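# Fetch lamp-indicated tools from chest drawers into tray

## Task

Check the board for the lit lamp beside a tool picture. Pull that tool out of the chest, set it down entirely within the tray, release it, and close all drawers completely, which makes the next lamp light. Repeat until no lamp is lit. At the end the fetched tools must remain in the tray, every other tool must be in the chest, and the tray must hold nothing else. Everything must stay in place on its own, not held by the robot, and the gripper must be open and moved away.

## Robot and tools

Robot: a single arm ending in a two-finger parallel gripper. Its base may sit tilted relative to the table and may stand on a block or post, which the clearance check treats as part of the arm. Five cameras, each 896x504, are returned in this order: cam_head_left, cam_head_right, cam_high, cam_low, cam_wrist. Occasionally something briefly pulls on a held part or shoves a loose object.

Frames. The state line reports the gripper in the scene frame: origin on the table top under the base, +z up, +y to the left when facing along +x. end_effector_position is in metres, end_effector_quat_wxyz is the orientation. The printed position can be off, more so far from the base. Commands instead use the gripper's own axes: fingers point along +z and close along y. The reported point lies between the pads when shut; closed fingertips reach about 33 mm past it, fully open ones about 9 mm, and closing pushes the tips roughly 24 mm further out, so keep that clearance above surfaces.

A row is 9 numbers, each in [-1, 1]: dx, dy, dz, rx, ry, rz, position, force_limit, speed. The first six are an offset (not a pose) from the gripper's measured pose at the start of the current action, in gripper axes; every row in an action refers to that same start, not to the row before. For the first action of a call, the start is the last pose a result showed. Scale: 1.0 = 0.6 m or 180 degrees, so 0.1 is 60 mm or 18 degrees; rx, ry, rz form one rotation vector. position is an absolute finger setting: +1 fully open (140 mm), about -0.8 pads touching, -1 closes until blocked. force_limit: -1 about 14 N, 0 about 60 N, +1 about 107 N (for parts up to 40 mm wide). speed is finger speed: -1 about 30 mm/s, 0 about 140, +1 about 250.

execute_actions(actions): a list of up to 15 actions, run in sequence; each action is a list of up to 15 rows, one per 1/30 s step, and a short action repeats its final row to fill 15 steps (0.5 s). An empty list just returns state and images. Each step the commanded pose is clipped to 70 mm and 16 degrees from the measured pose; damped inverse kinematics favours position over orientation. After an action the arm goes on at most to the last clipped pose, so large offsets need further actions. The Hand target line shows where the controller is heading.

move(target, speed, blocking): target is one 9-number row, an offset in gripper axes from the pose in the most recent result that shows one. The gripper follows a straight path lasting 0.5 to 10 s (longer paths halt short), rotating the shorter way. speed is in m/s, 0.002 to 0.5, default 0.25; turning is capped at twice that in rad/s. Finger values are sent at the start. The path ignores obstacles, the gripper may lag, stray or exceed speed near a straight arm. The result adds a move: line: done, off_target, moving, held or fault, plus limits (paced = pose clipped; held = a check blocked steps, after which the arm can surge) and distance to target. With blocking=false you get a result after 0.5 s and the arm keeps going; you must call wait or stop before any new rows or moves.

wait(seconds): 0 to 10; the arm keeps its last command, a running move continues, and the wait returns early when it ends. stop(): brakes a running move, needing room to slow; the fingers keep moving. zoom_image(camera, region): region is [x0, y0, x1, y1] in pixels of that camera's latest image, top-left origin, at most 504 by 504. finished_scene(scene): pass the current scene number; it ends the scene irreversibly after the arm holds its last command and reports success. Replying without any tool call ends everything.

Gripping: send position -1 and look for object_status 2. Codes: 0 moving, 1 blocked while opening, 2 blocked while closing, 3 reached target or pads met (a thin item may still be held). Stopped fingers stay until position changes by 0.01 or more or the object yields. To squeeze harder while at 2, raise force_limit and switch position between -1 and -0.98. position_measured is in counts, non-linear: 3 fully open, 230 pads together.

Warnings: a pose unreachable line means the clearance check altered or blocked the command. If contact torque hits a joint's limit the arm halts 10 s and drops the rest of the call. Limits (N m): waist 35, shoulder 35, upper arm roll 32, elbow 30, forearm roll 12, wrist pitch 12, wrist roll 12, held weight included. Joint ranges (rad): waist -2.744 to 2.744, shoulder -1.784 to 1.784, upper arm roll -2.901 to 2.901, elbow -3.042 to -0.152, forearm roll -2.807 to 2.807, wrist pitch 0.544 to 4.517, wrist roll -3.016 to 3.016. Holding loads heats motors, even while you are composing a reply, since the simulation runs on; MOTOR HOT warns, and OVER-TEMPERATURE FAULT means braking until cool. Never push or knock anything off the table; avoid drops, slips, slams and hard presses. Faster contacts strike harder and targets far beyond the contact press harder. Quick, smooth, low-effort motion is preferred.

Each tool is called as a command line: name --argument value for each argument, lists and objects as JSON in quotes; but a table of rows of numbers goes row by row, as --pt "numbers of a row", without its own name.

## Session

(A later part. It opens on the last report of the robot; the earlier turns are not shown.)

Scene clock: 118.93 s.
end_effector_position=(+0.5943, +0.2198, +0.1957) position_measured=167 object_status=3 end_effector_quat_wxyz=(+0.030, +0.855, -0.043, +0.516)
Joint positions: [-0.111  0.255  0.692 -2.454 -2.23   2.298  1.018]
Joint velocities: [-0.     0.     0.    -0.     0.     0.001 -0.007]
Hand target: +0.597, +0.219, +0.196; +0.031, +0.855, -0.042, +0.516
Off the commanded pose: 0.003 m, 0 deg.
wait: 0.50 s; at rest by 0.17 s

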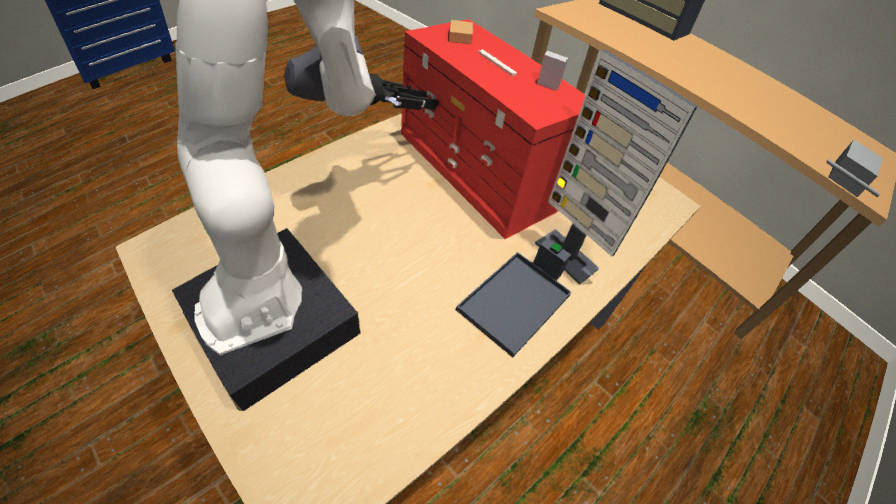

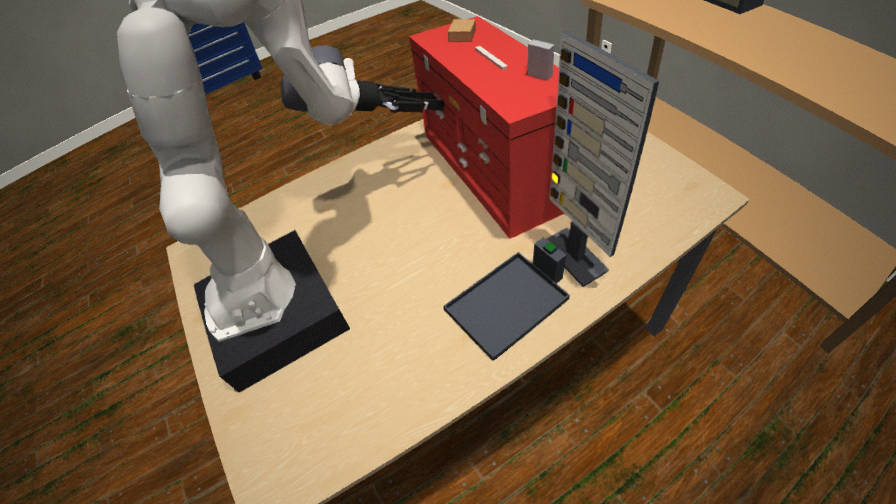

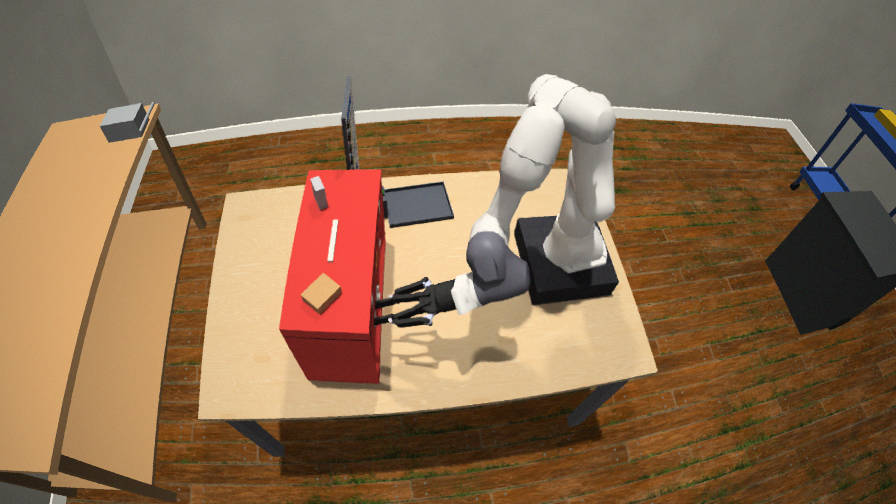

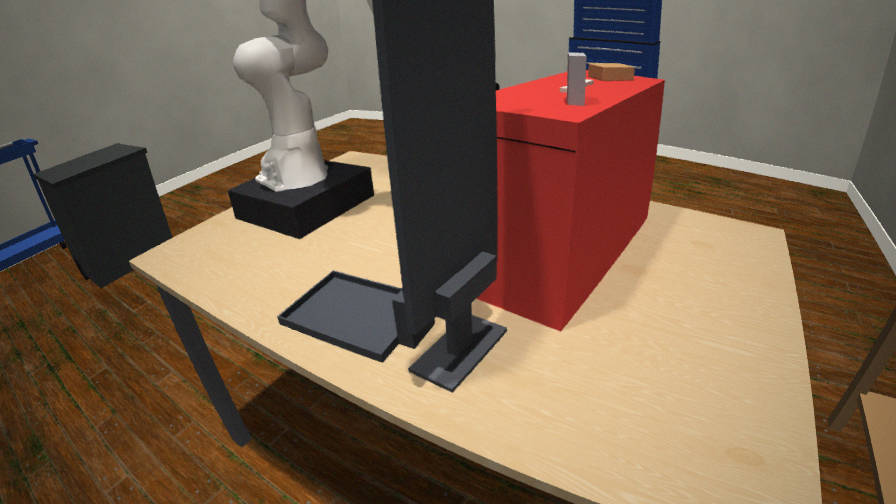

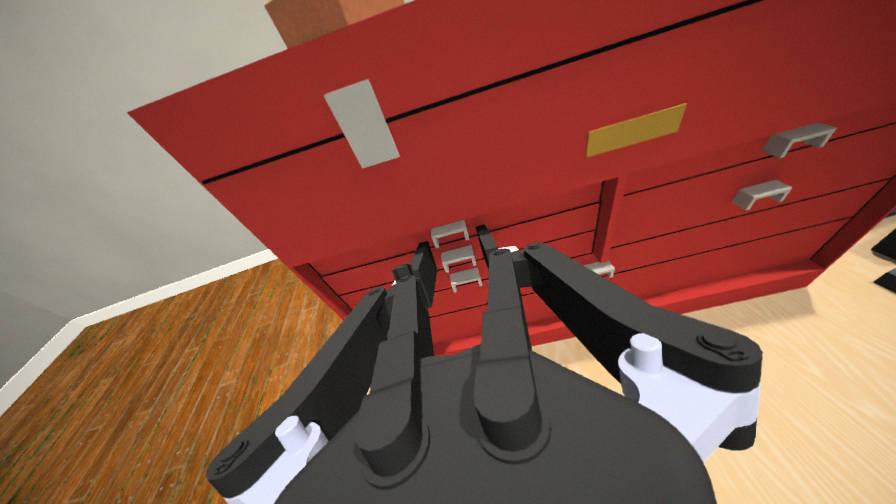

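execute_actions --actions '[[[-0.001,0,-0.004,0,0,0,-0.3,0,0],[0.001,-0.001,-0.006,0,0,0,-0.3,0,0],[0.003,-0.0017,-0.007,0,0,0,-0.3,0,0],[0.005,-0.0017,-0.0076,0,0,0,-0.3,0,0],[0.0065,-0.0017,-0.0078,0,0,0,-0.3,0,0],[0.008,-0.0017,-0.008,0,0,0,-0.3,0,0],[0.008,-0.0017,-0.008,0,0,0,-0.3,0,0],[0.008,-0.0017,-0.008,0,0,0,-0.3,0,0],[0.008,-0.0017,-0.008,0,0,0,-0.3,0,0],[0.008,-0.0017,-0.008,0,0,0,-0.3,0,0],[0.008,-0.0017,-0.008,0,0,0,-0.3,0,0],[0.008,-0.0017,-0.008,0,0,0,-1,-0.3,0]]]'

zoom_image --camera "cam_wrist" --region '[380,150,560,310]'

Scene clock: 127.00 s.
end_effector_position=(+0.5922, +0.2206, +0.2015) position_measured=188 object_status=0 end_effector_quat_wxyz=(+0.030, +0.854, -0.045, +0.517)
Joint positions: [-0.11   0.233  0.696 -2.46  -2.214  2.31   1.016]
Joint velocities: [ 0.    -0.006 -0.001  0.     0.009  0.009 -0.002]
Hand target: +0.592, +0.221, +0.202; +0.030, +0.855, -0.043, +0.516
Off the commanded pose: 0.001 m, 0 deg.

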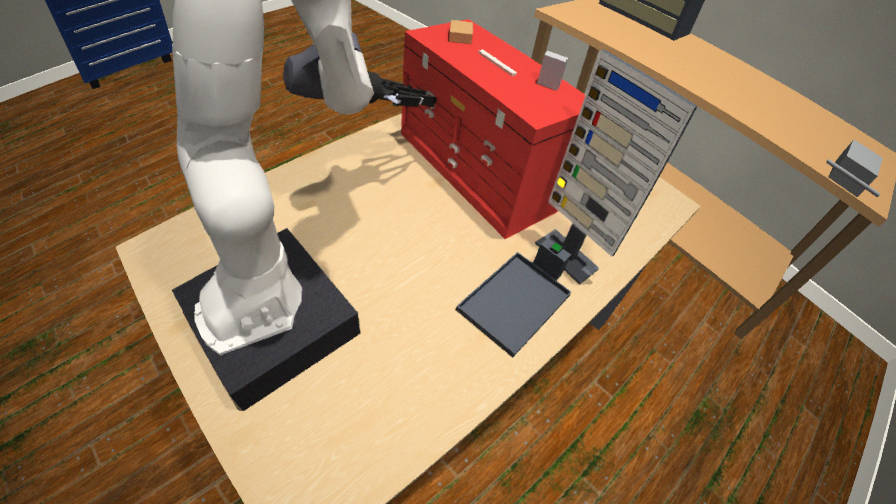

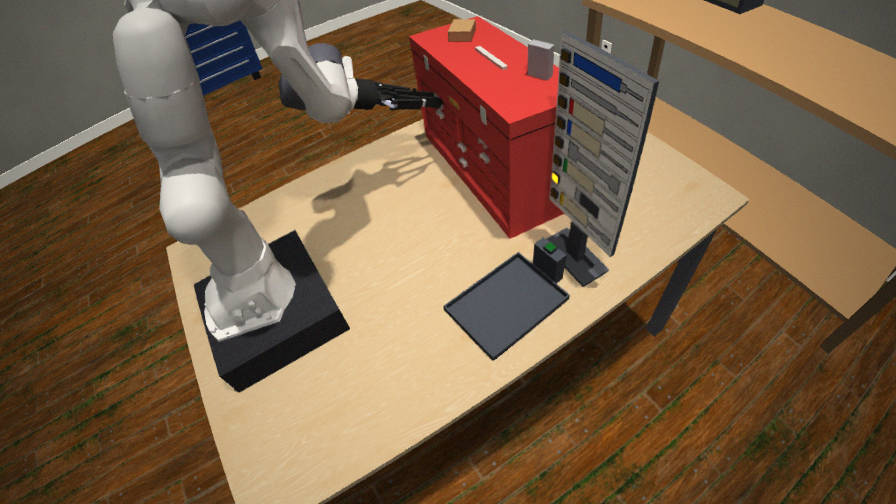

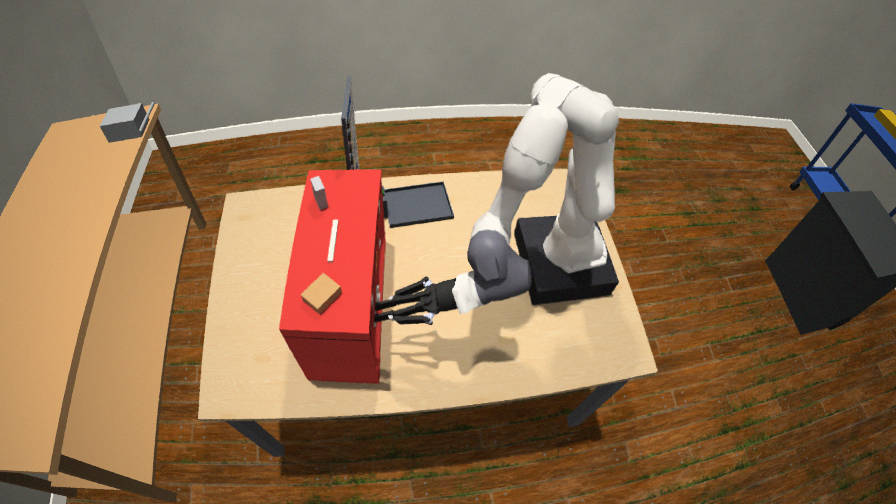

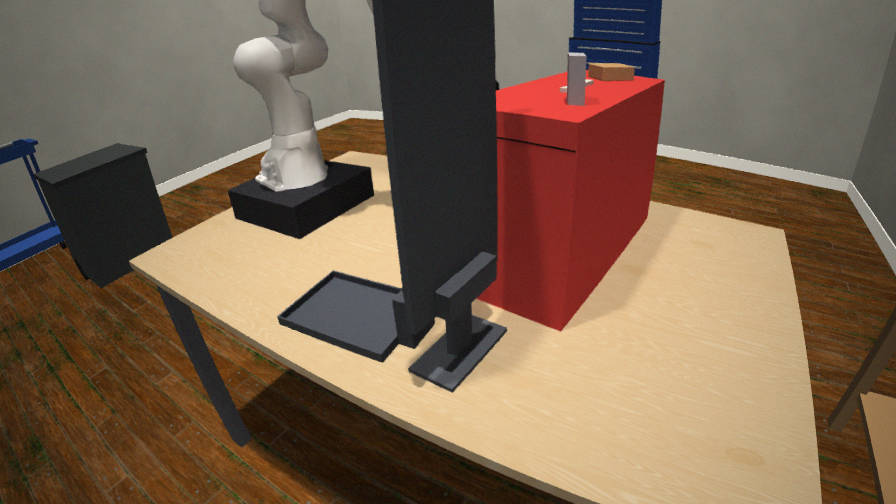

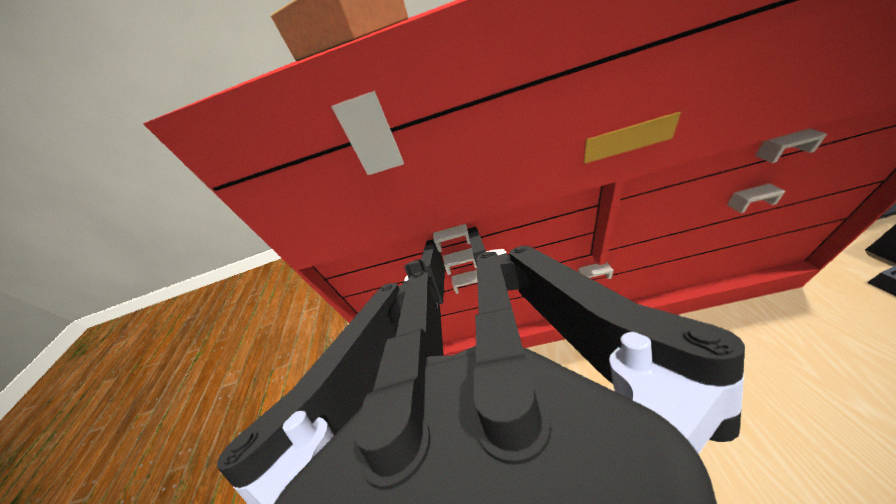

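Region (380, 150, 560, 310) of cam_wrist's 896x504 image, scaled by 2.800, with more detail than that image has.

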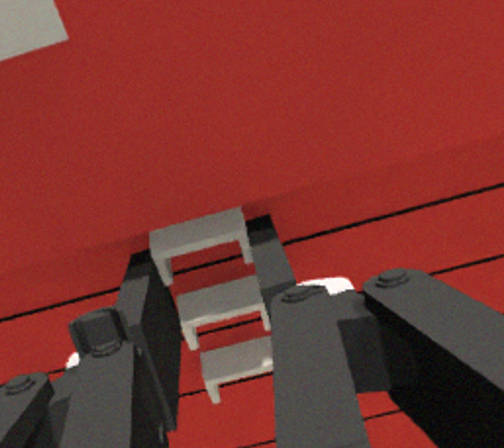

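move --target '[-0.085,0,-0.1625,0,0,0,-1,-0.3,0]' --speed 0.12

Scene clock: 133.03 s.
end_effector_position=(+0.4861, +0.2333, +0.2024) position_measured=192 object_status=2 end_effector_quat_wxyz=(+0.031, +0.853, -0.043, +0.520)
Joint positions: [-0.024  0.017  0.819 -2.694 -2.03   2.278  1.122]
Joint velocities: [ 0.002 -0.002  0.004 -0.001  0.007  0.002  0.013]
Hand target: +0.483, +0.232, +0.199; +0.031, +0.854, -0.045, +0.517
Off the commanded pose: 0.003 m, 0 deg.
move: done

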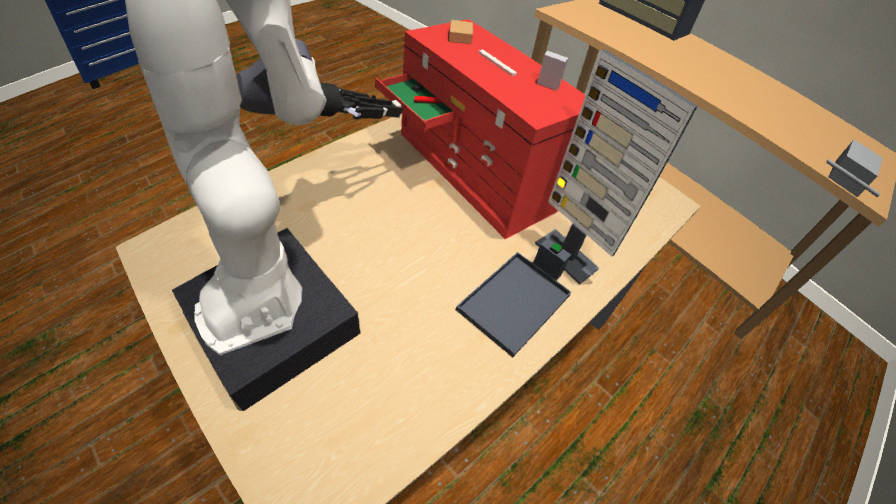

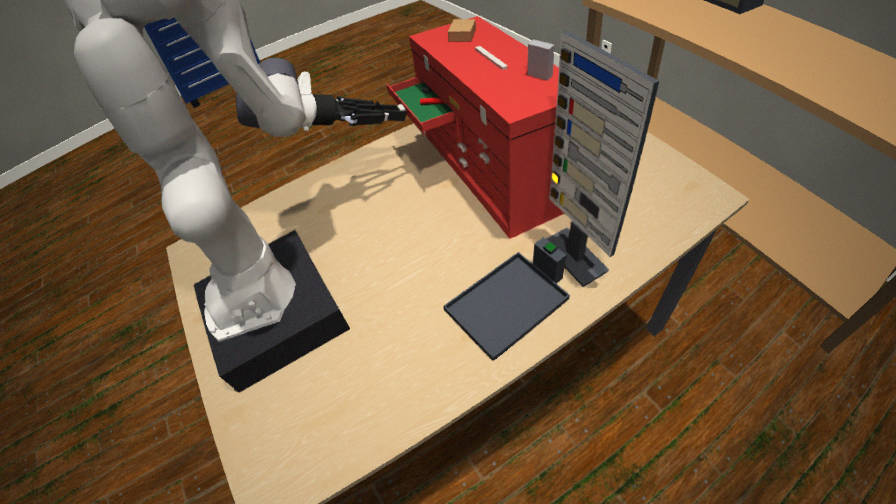

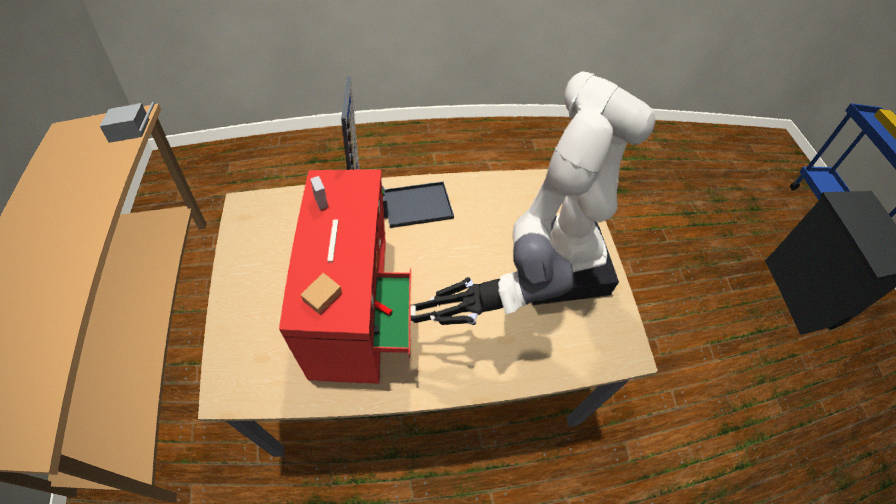

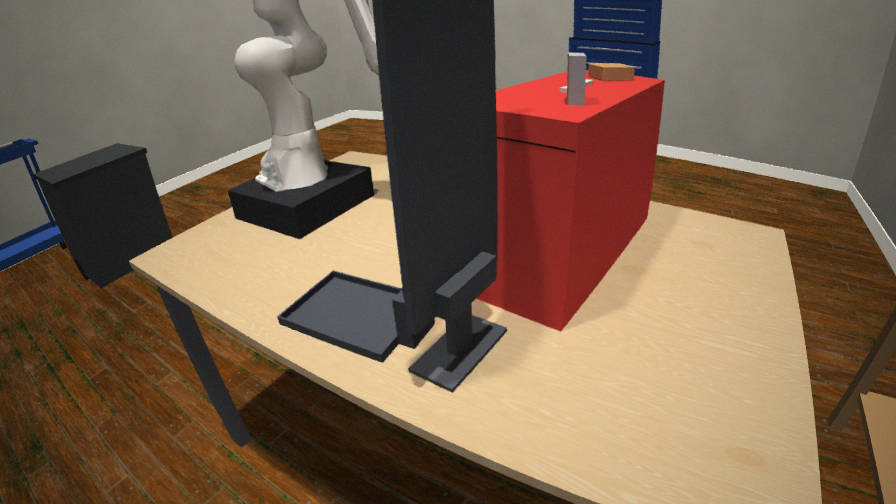

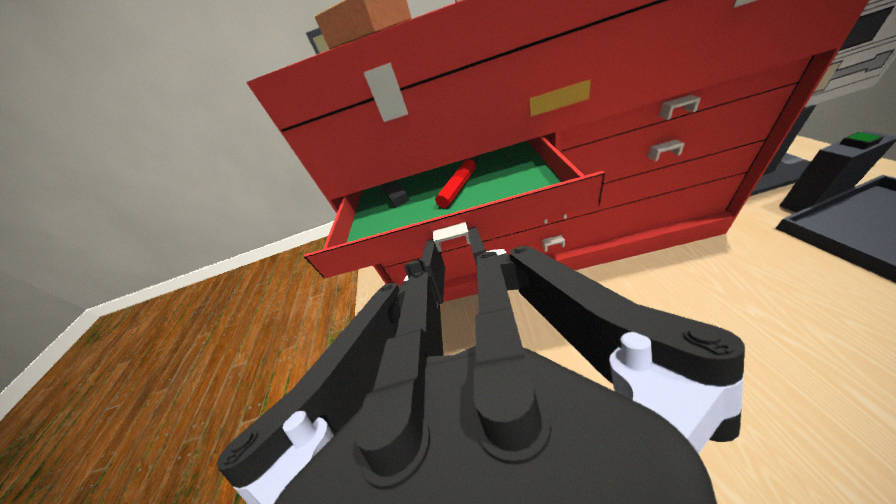

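zoom_image --camera "cam_wrist" --region '[320,130,520,270]'

Region (320, 130, 520, 270) of cam_wrist's 896x504 image, scaled by 2.520, with more detail than that image has; it fills the top 353 rows of this view, and the rest is white.

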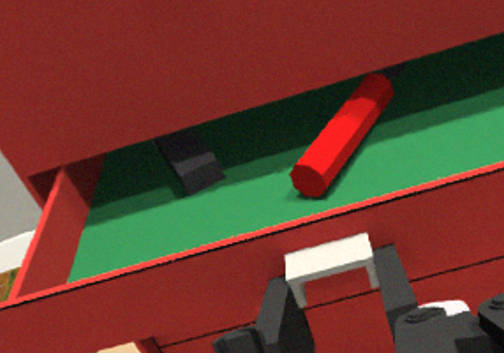

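move --target '[-0.0344,-0.001,-0.0667,0,0,0,-1,-0.3,0]' --speed 0.08

zoom_image --camera "cam_wrist" --region '[320,110,520,270]'

Scene clock: 138.10 s.
end_effector_position=(+0.4439, +0.2386, +0.2027) position_measured=192 object_status=2 end_effector_quat_wxyz=(+0.032, +0.852, -0.043, +0.521)
Joint positions: [ 0.037 -0.071  0.875 -2.768 -1.915  2.281  1.148]
Joint velocities: [ 0.003 -0.003  0.001 -0.     0.01   0.003  0.001]
Hand target: +0.442, +0.238, +0.201; +0.032, +0.853, -0.043, +0.520
Off the commanded pose: 0.002 m, 0 deg.
move: done

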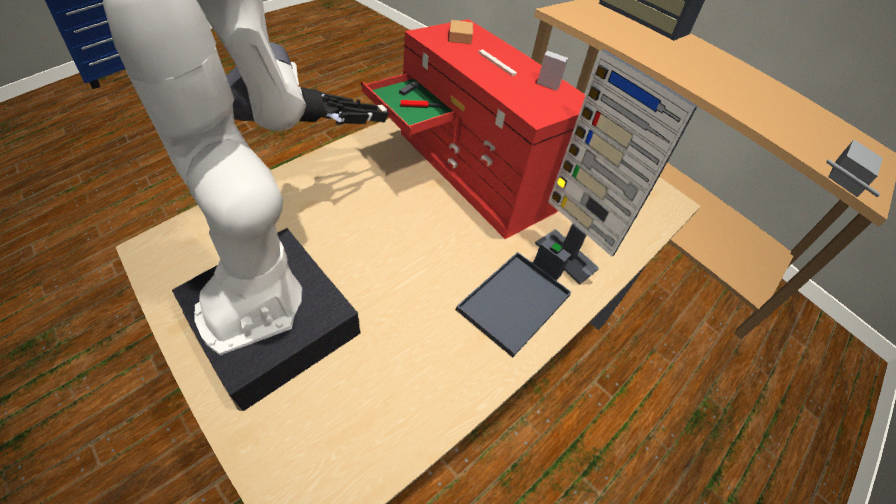

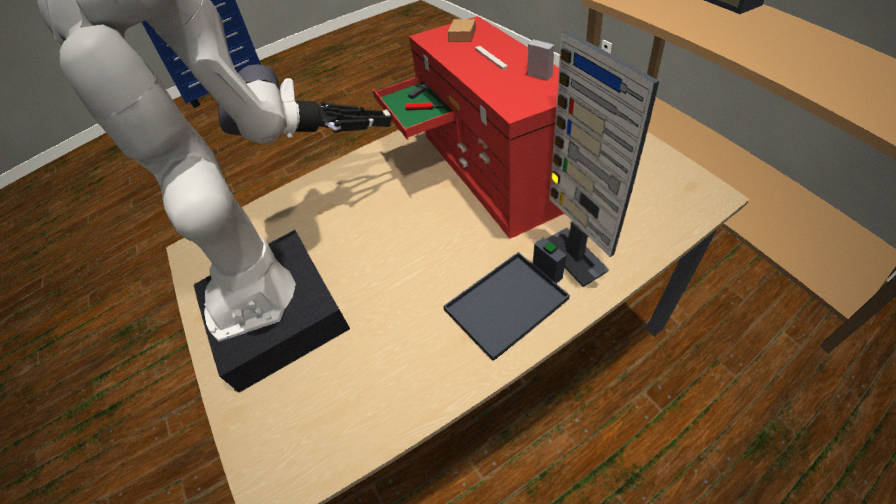

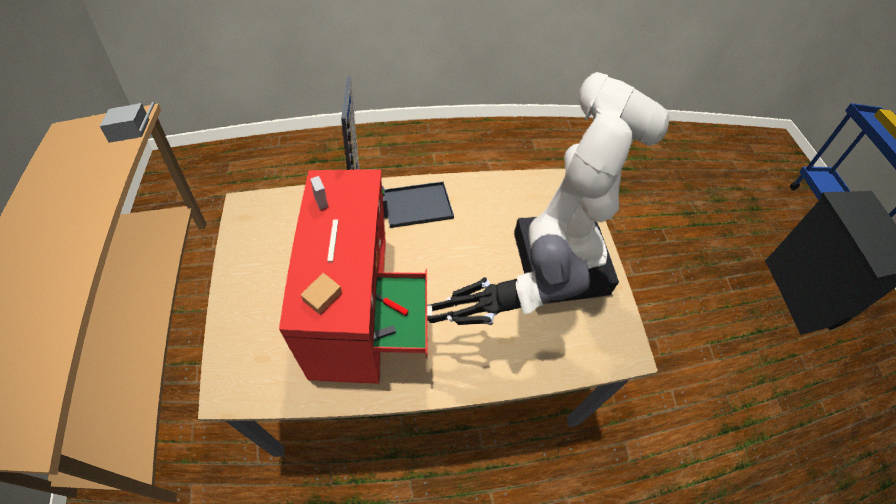

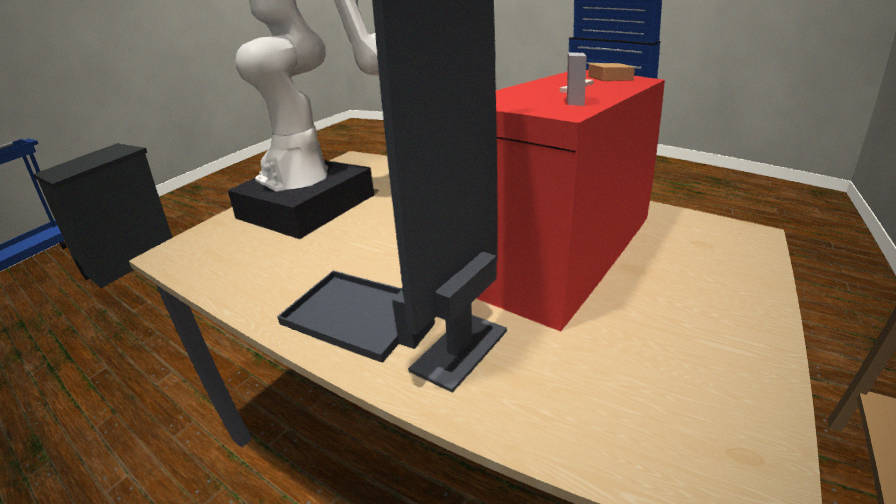

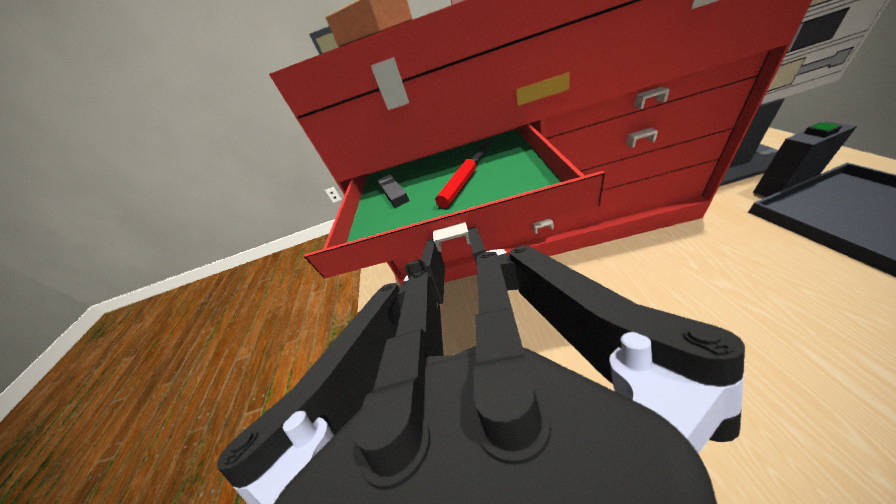

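Region (320, 110, 520, 270) of cam_wrist's 896x504 image, scaled by 2.520, with more detail than that image has; it fills the top 403 rows of this view, and the rest is white.

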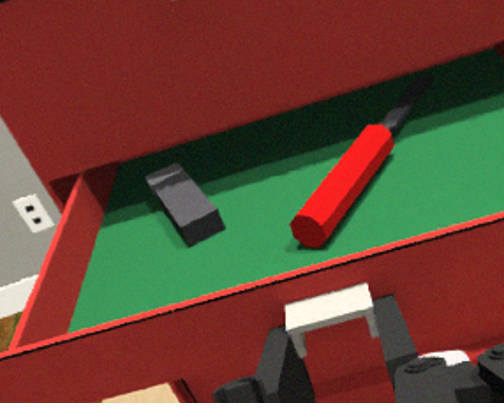

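execute_actions --actions '[]'

Scene clock: 148.60 s.
end_effector_position=(+0.4437, +0.2387, +0.2028) position_measured=192 object_status=2 end_effector_quat_wxyz=(+0.032, +0.852, -0.043, +0.521)
Joint positions: [ 0.037 -0.071  0.875 -2.768 -1.914  2.281  1.148]
Joint velocities: [ 0.001  0.    -0.     0.001  0.     0.001 -0.   ]
Hand target: +0.442, +0.238, +0.201; +0.032, +0.853, -0.043, +0.520
Off the commanded pose: 0.002 m, 0 deg.

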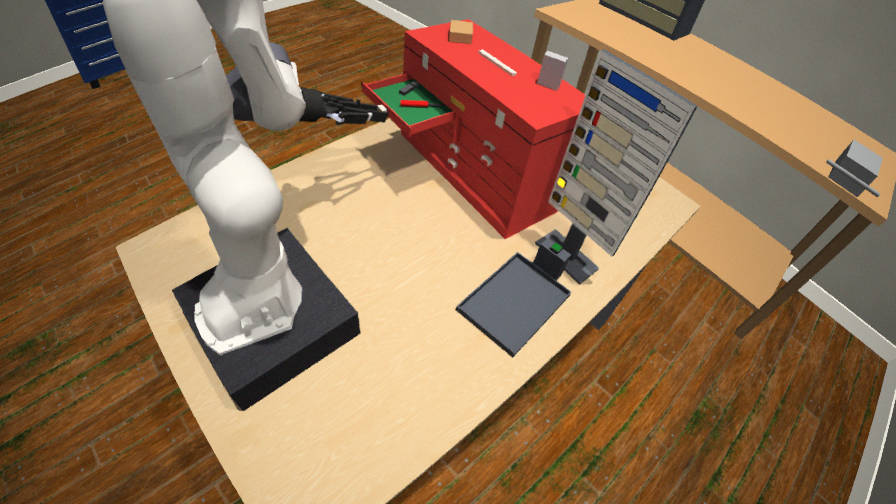

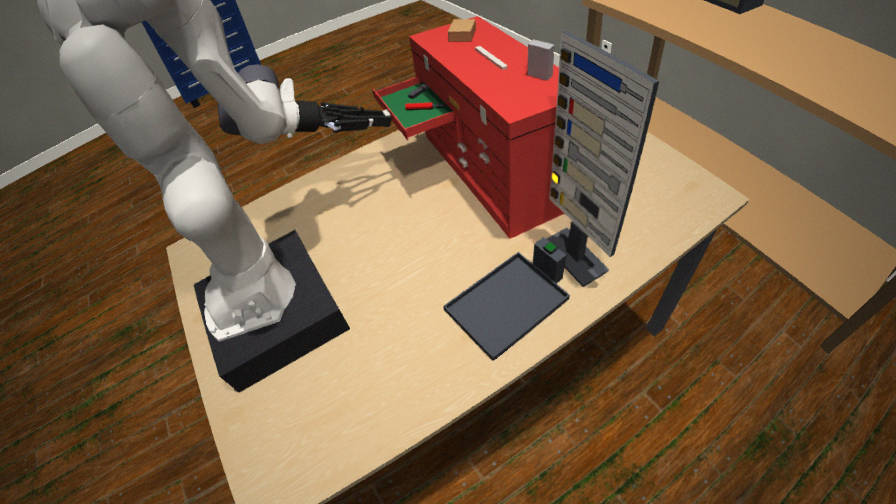

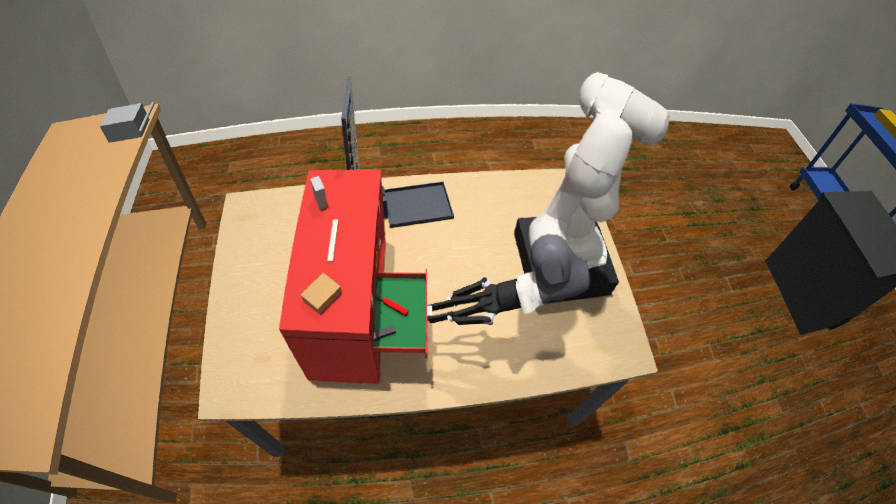

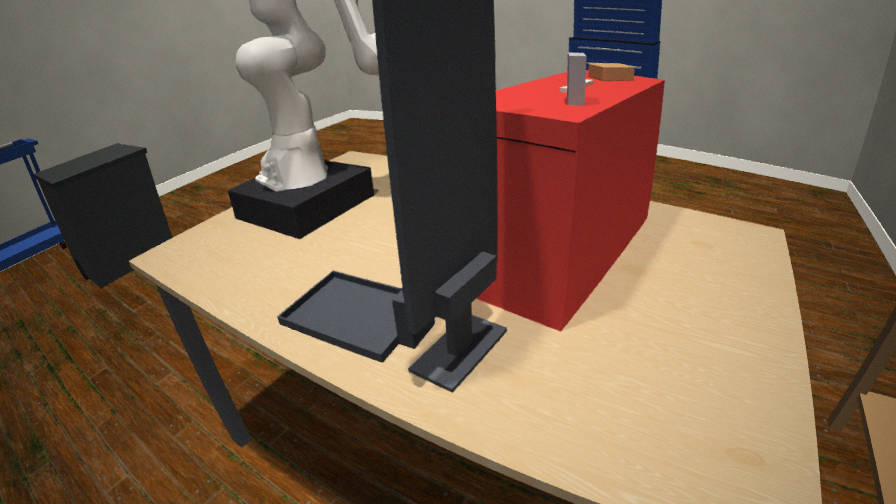

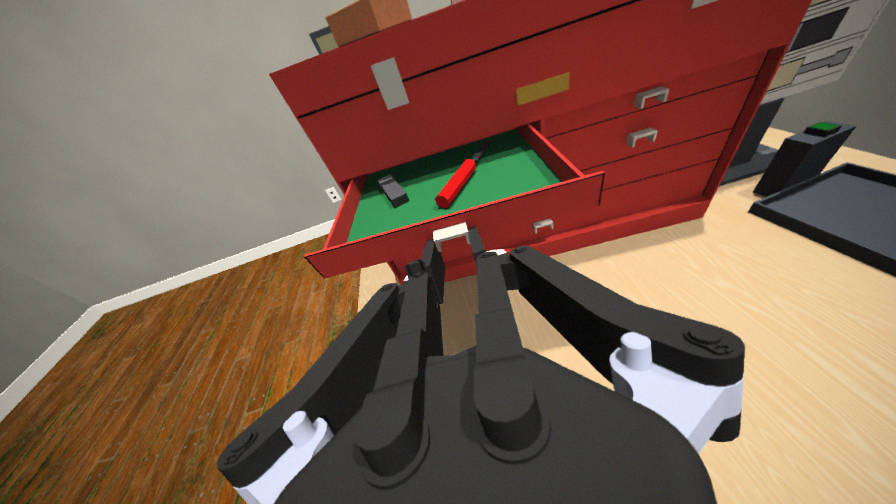

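zoom_image --camera "cam_wrist" --region '[340, 130, 520, 250]'

zoom_image --camera "cam_head_left" --region '[530, 40, 710, 270]'

zoom_image --camera "cam_high" --region '[350, 260, 470, 370]'

Region (340, 130, 520, 250) of cam_wrist's 896x504 image, scaled by 2.800, with more detail than that image has.

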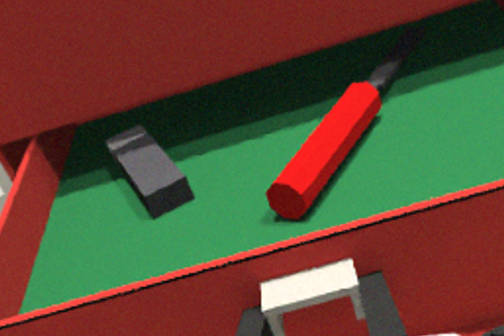

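Region (530, 40, 710, 270) of cam_head_left's 896x504 image, scaled by 2.191, with more detail than that image has; it fills the left 394 columns of this view, and the rest is white.

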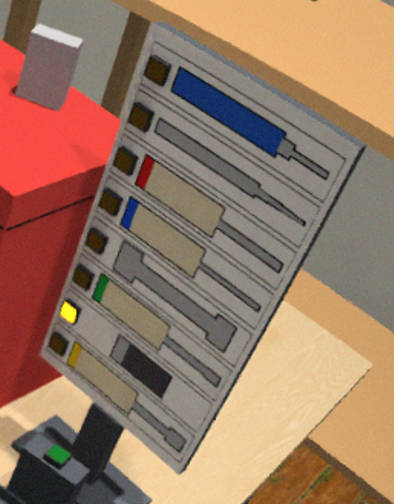

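Region (350, 260, 470, 370) of cam_high's 896x504 image, scaled by 4.200, with more detail than that image has; it fills the top 462 rows of this view, and the rest is white.

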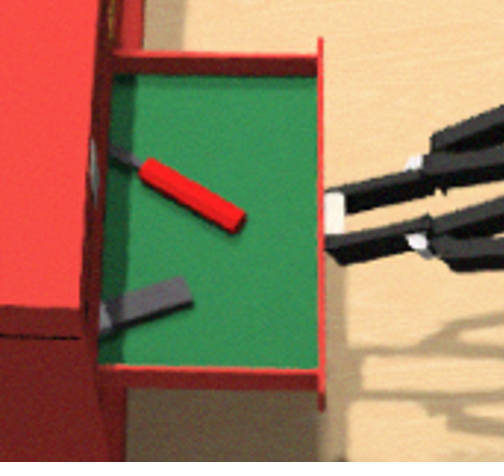

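move --target '[0.092, -0.0069, -0.0738, 0.0476, -0.182, -0.0409, -0.3, 0, 1]' --speed 0.25

Scene clock: 184.90 s.
end_effector_position=(+0.4323, +0.2488, +0.2772) position_measured=167 object_status=3 end_effector_quat_wxyz=(-0.017, +0.962, +0.039, +0.270)
Joint positions: [ 0.797 -0.411 -0.205 -2.748 -0.846  2.732 -0.381]
Joint velocities: [ 0.01  -0.    -0.01   0.001  0.    -0.008 -0.031]
Hand target: +0.433, +0.248, +0.277; -0.015, +0.962, +0.044, +0.269
Off the commanded pose: 0.007 m, 2 deg.
move: off_target; limits=paced

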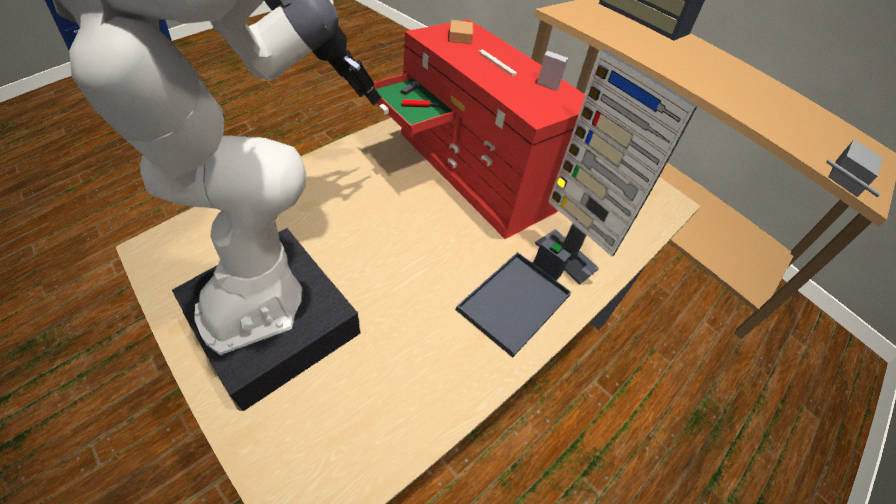

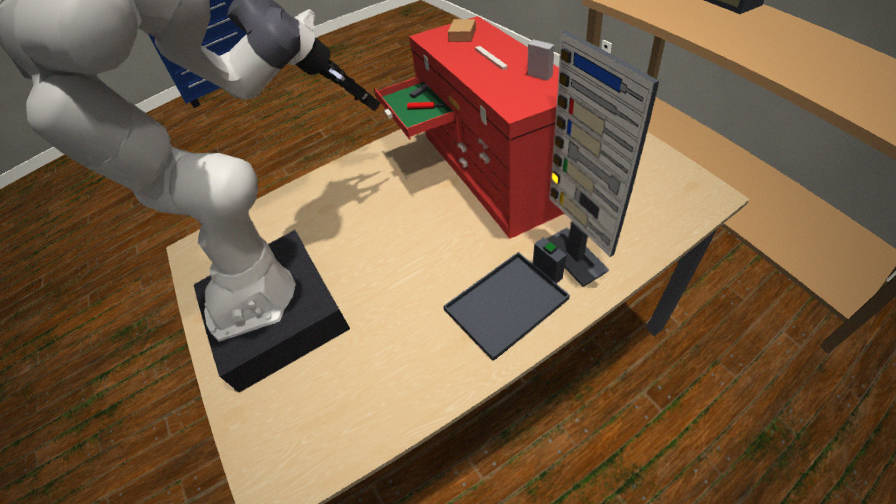

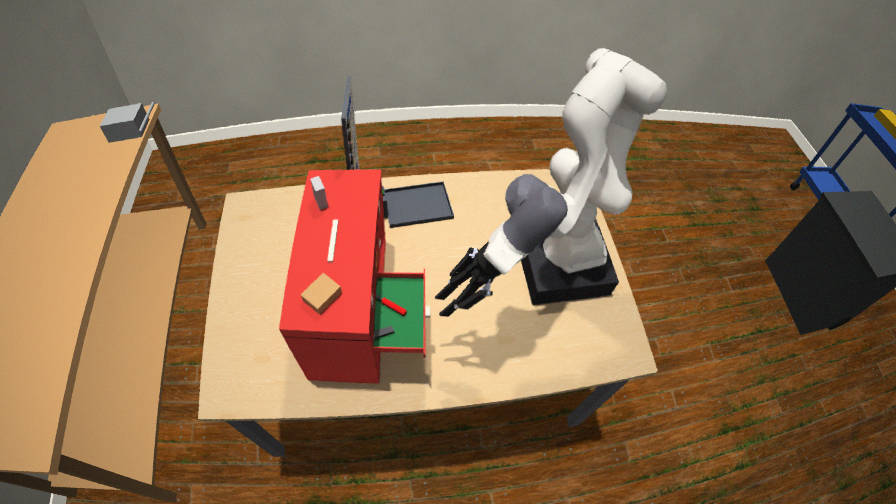

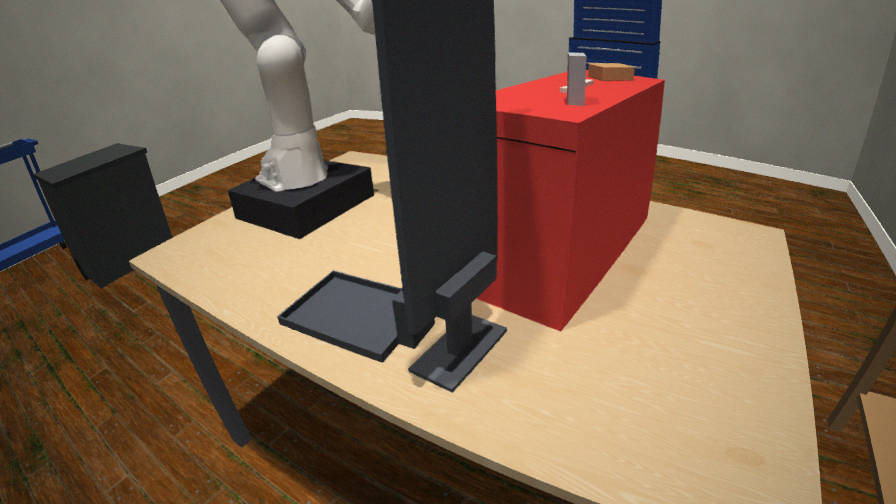

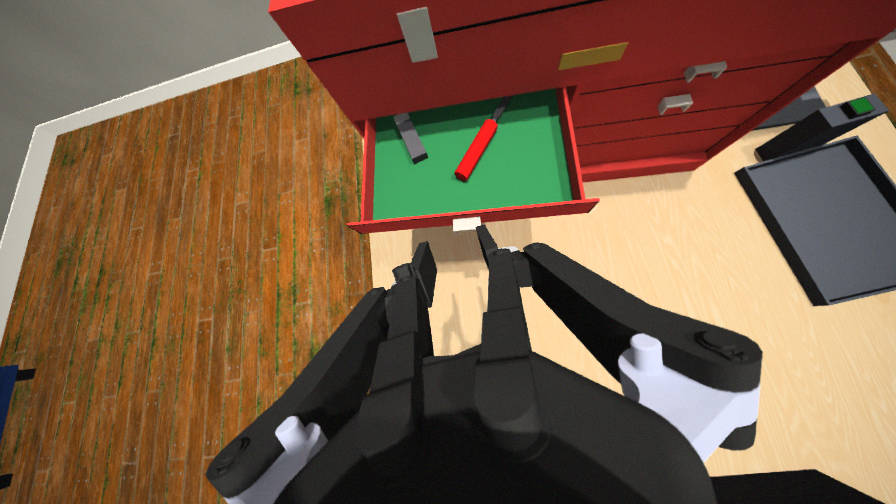

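zoom_image --camera "cam_wrist" --region '[340, 80, 520, 240]'

zoom_image --camera "cam_high" --region '[350, 260, 470, 370]'

Region (340, 80, 520, 240) of cam_wrist's 896x504 image, scaled by 2.800, with more detail than that image has.

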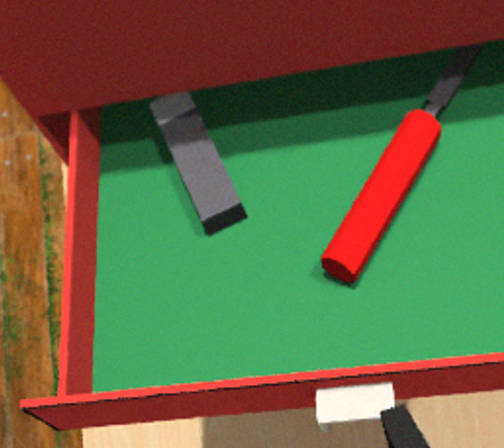

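Region (350, 260, 470, 370) of cam_high's 896x504 image, scaled by 4.200, with more detail than that image has; it fills the top 462 rows of this view, and the rest is white.

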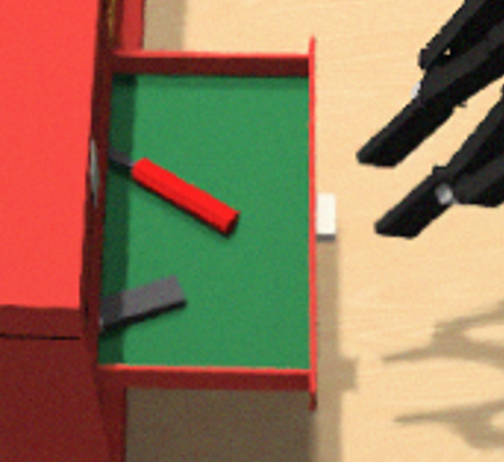

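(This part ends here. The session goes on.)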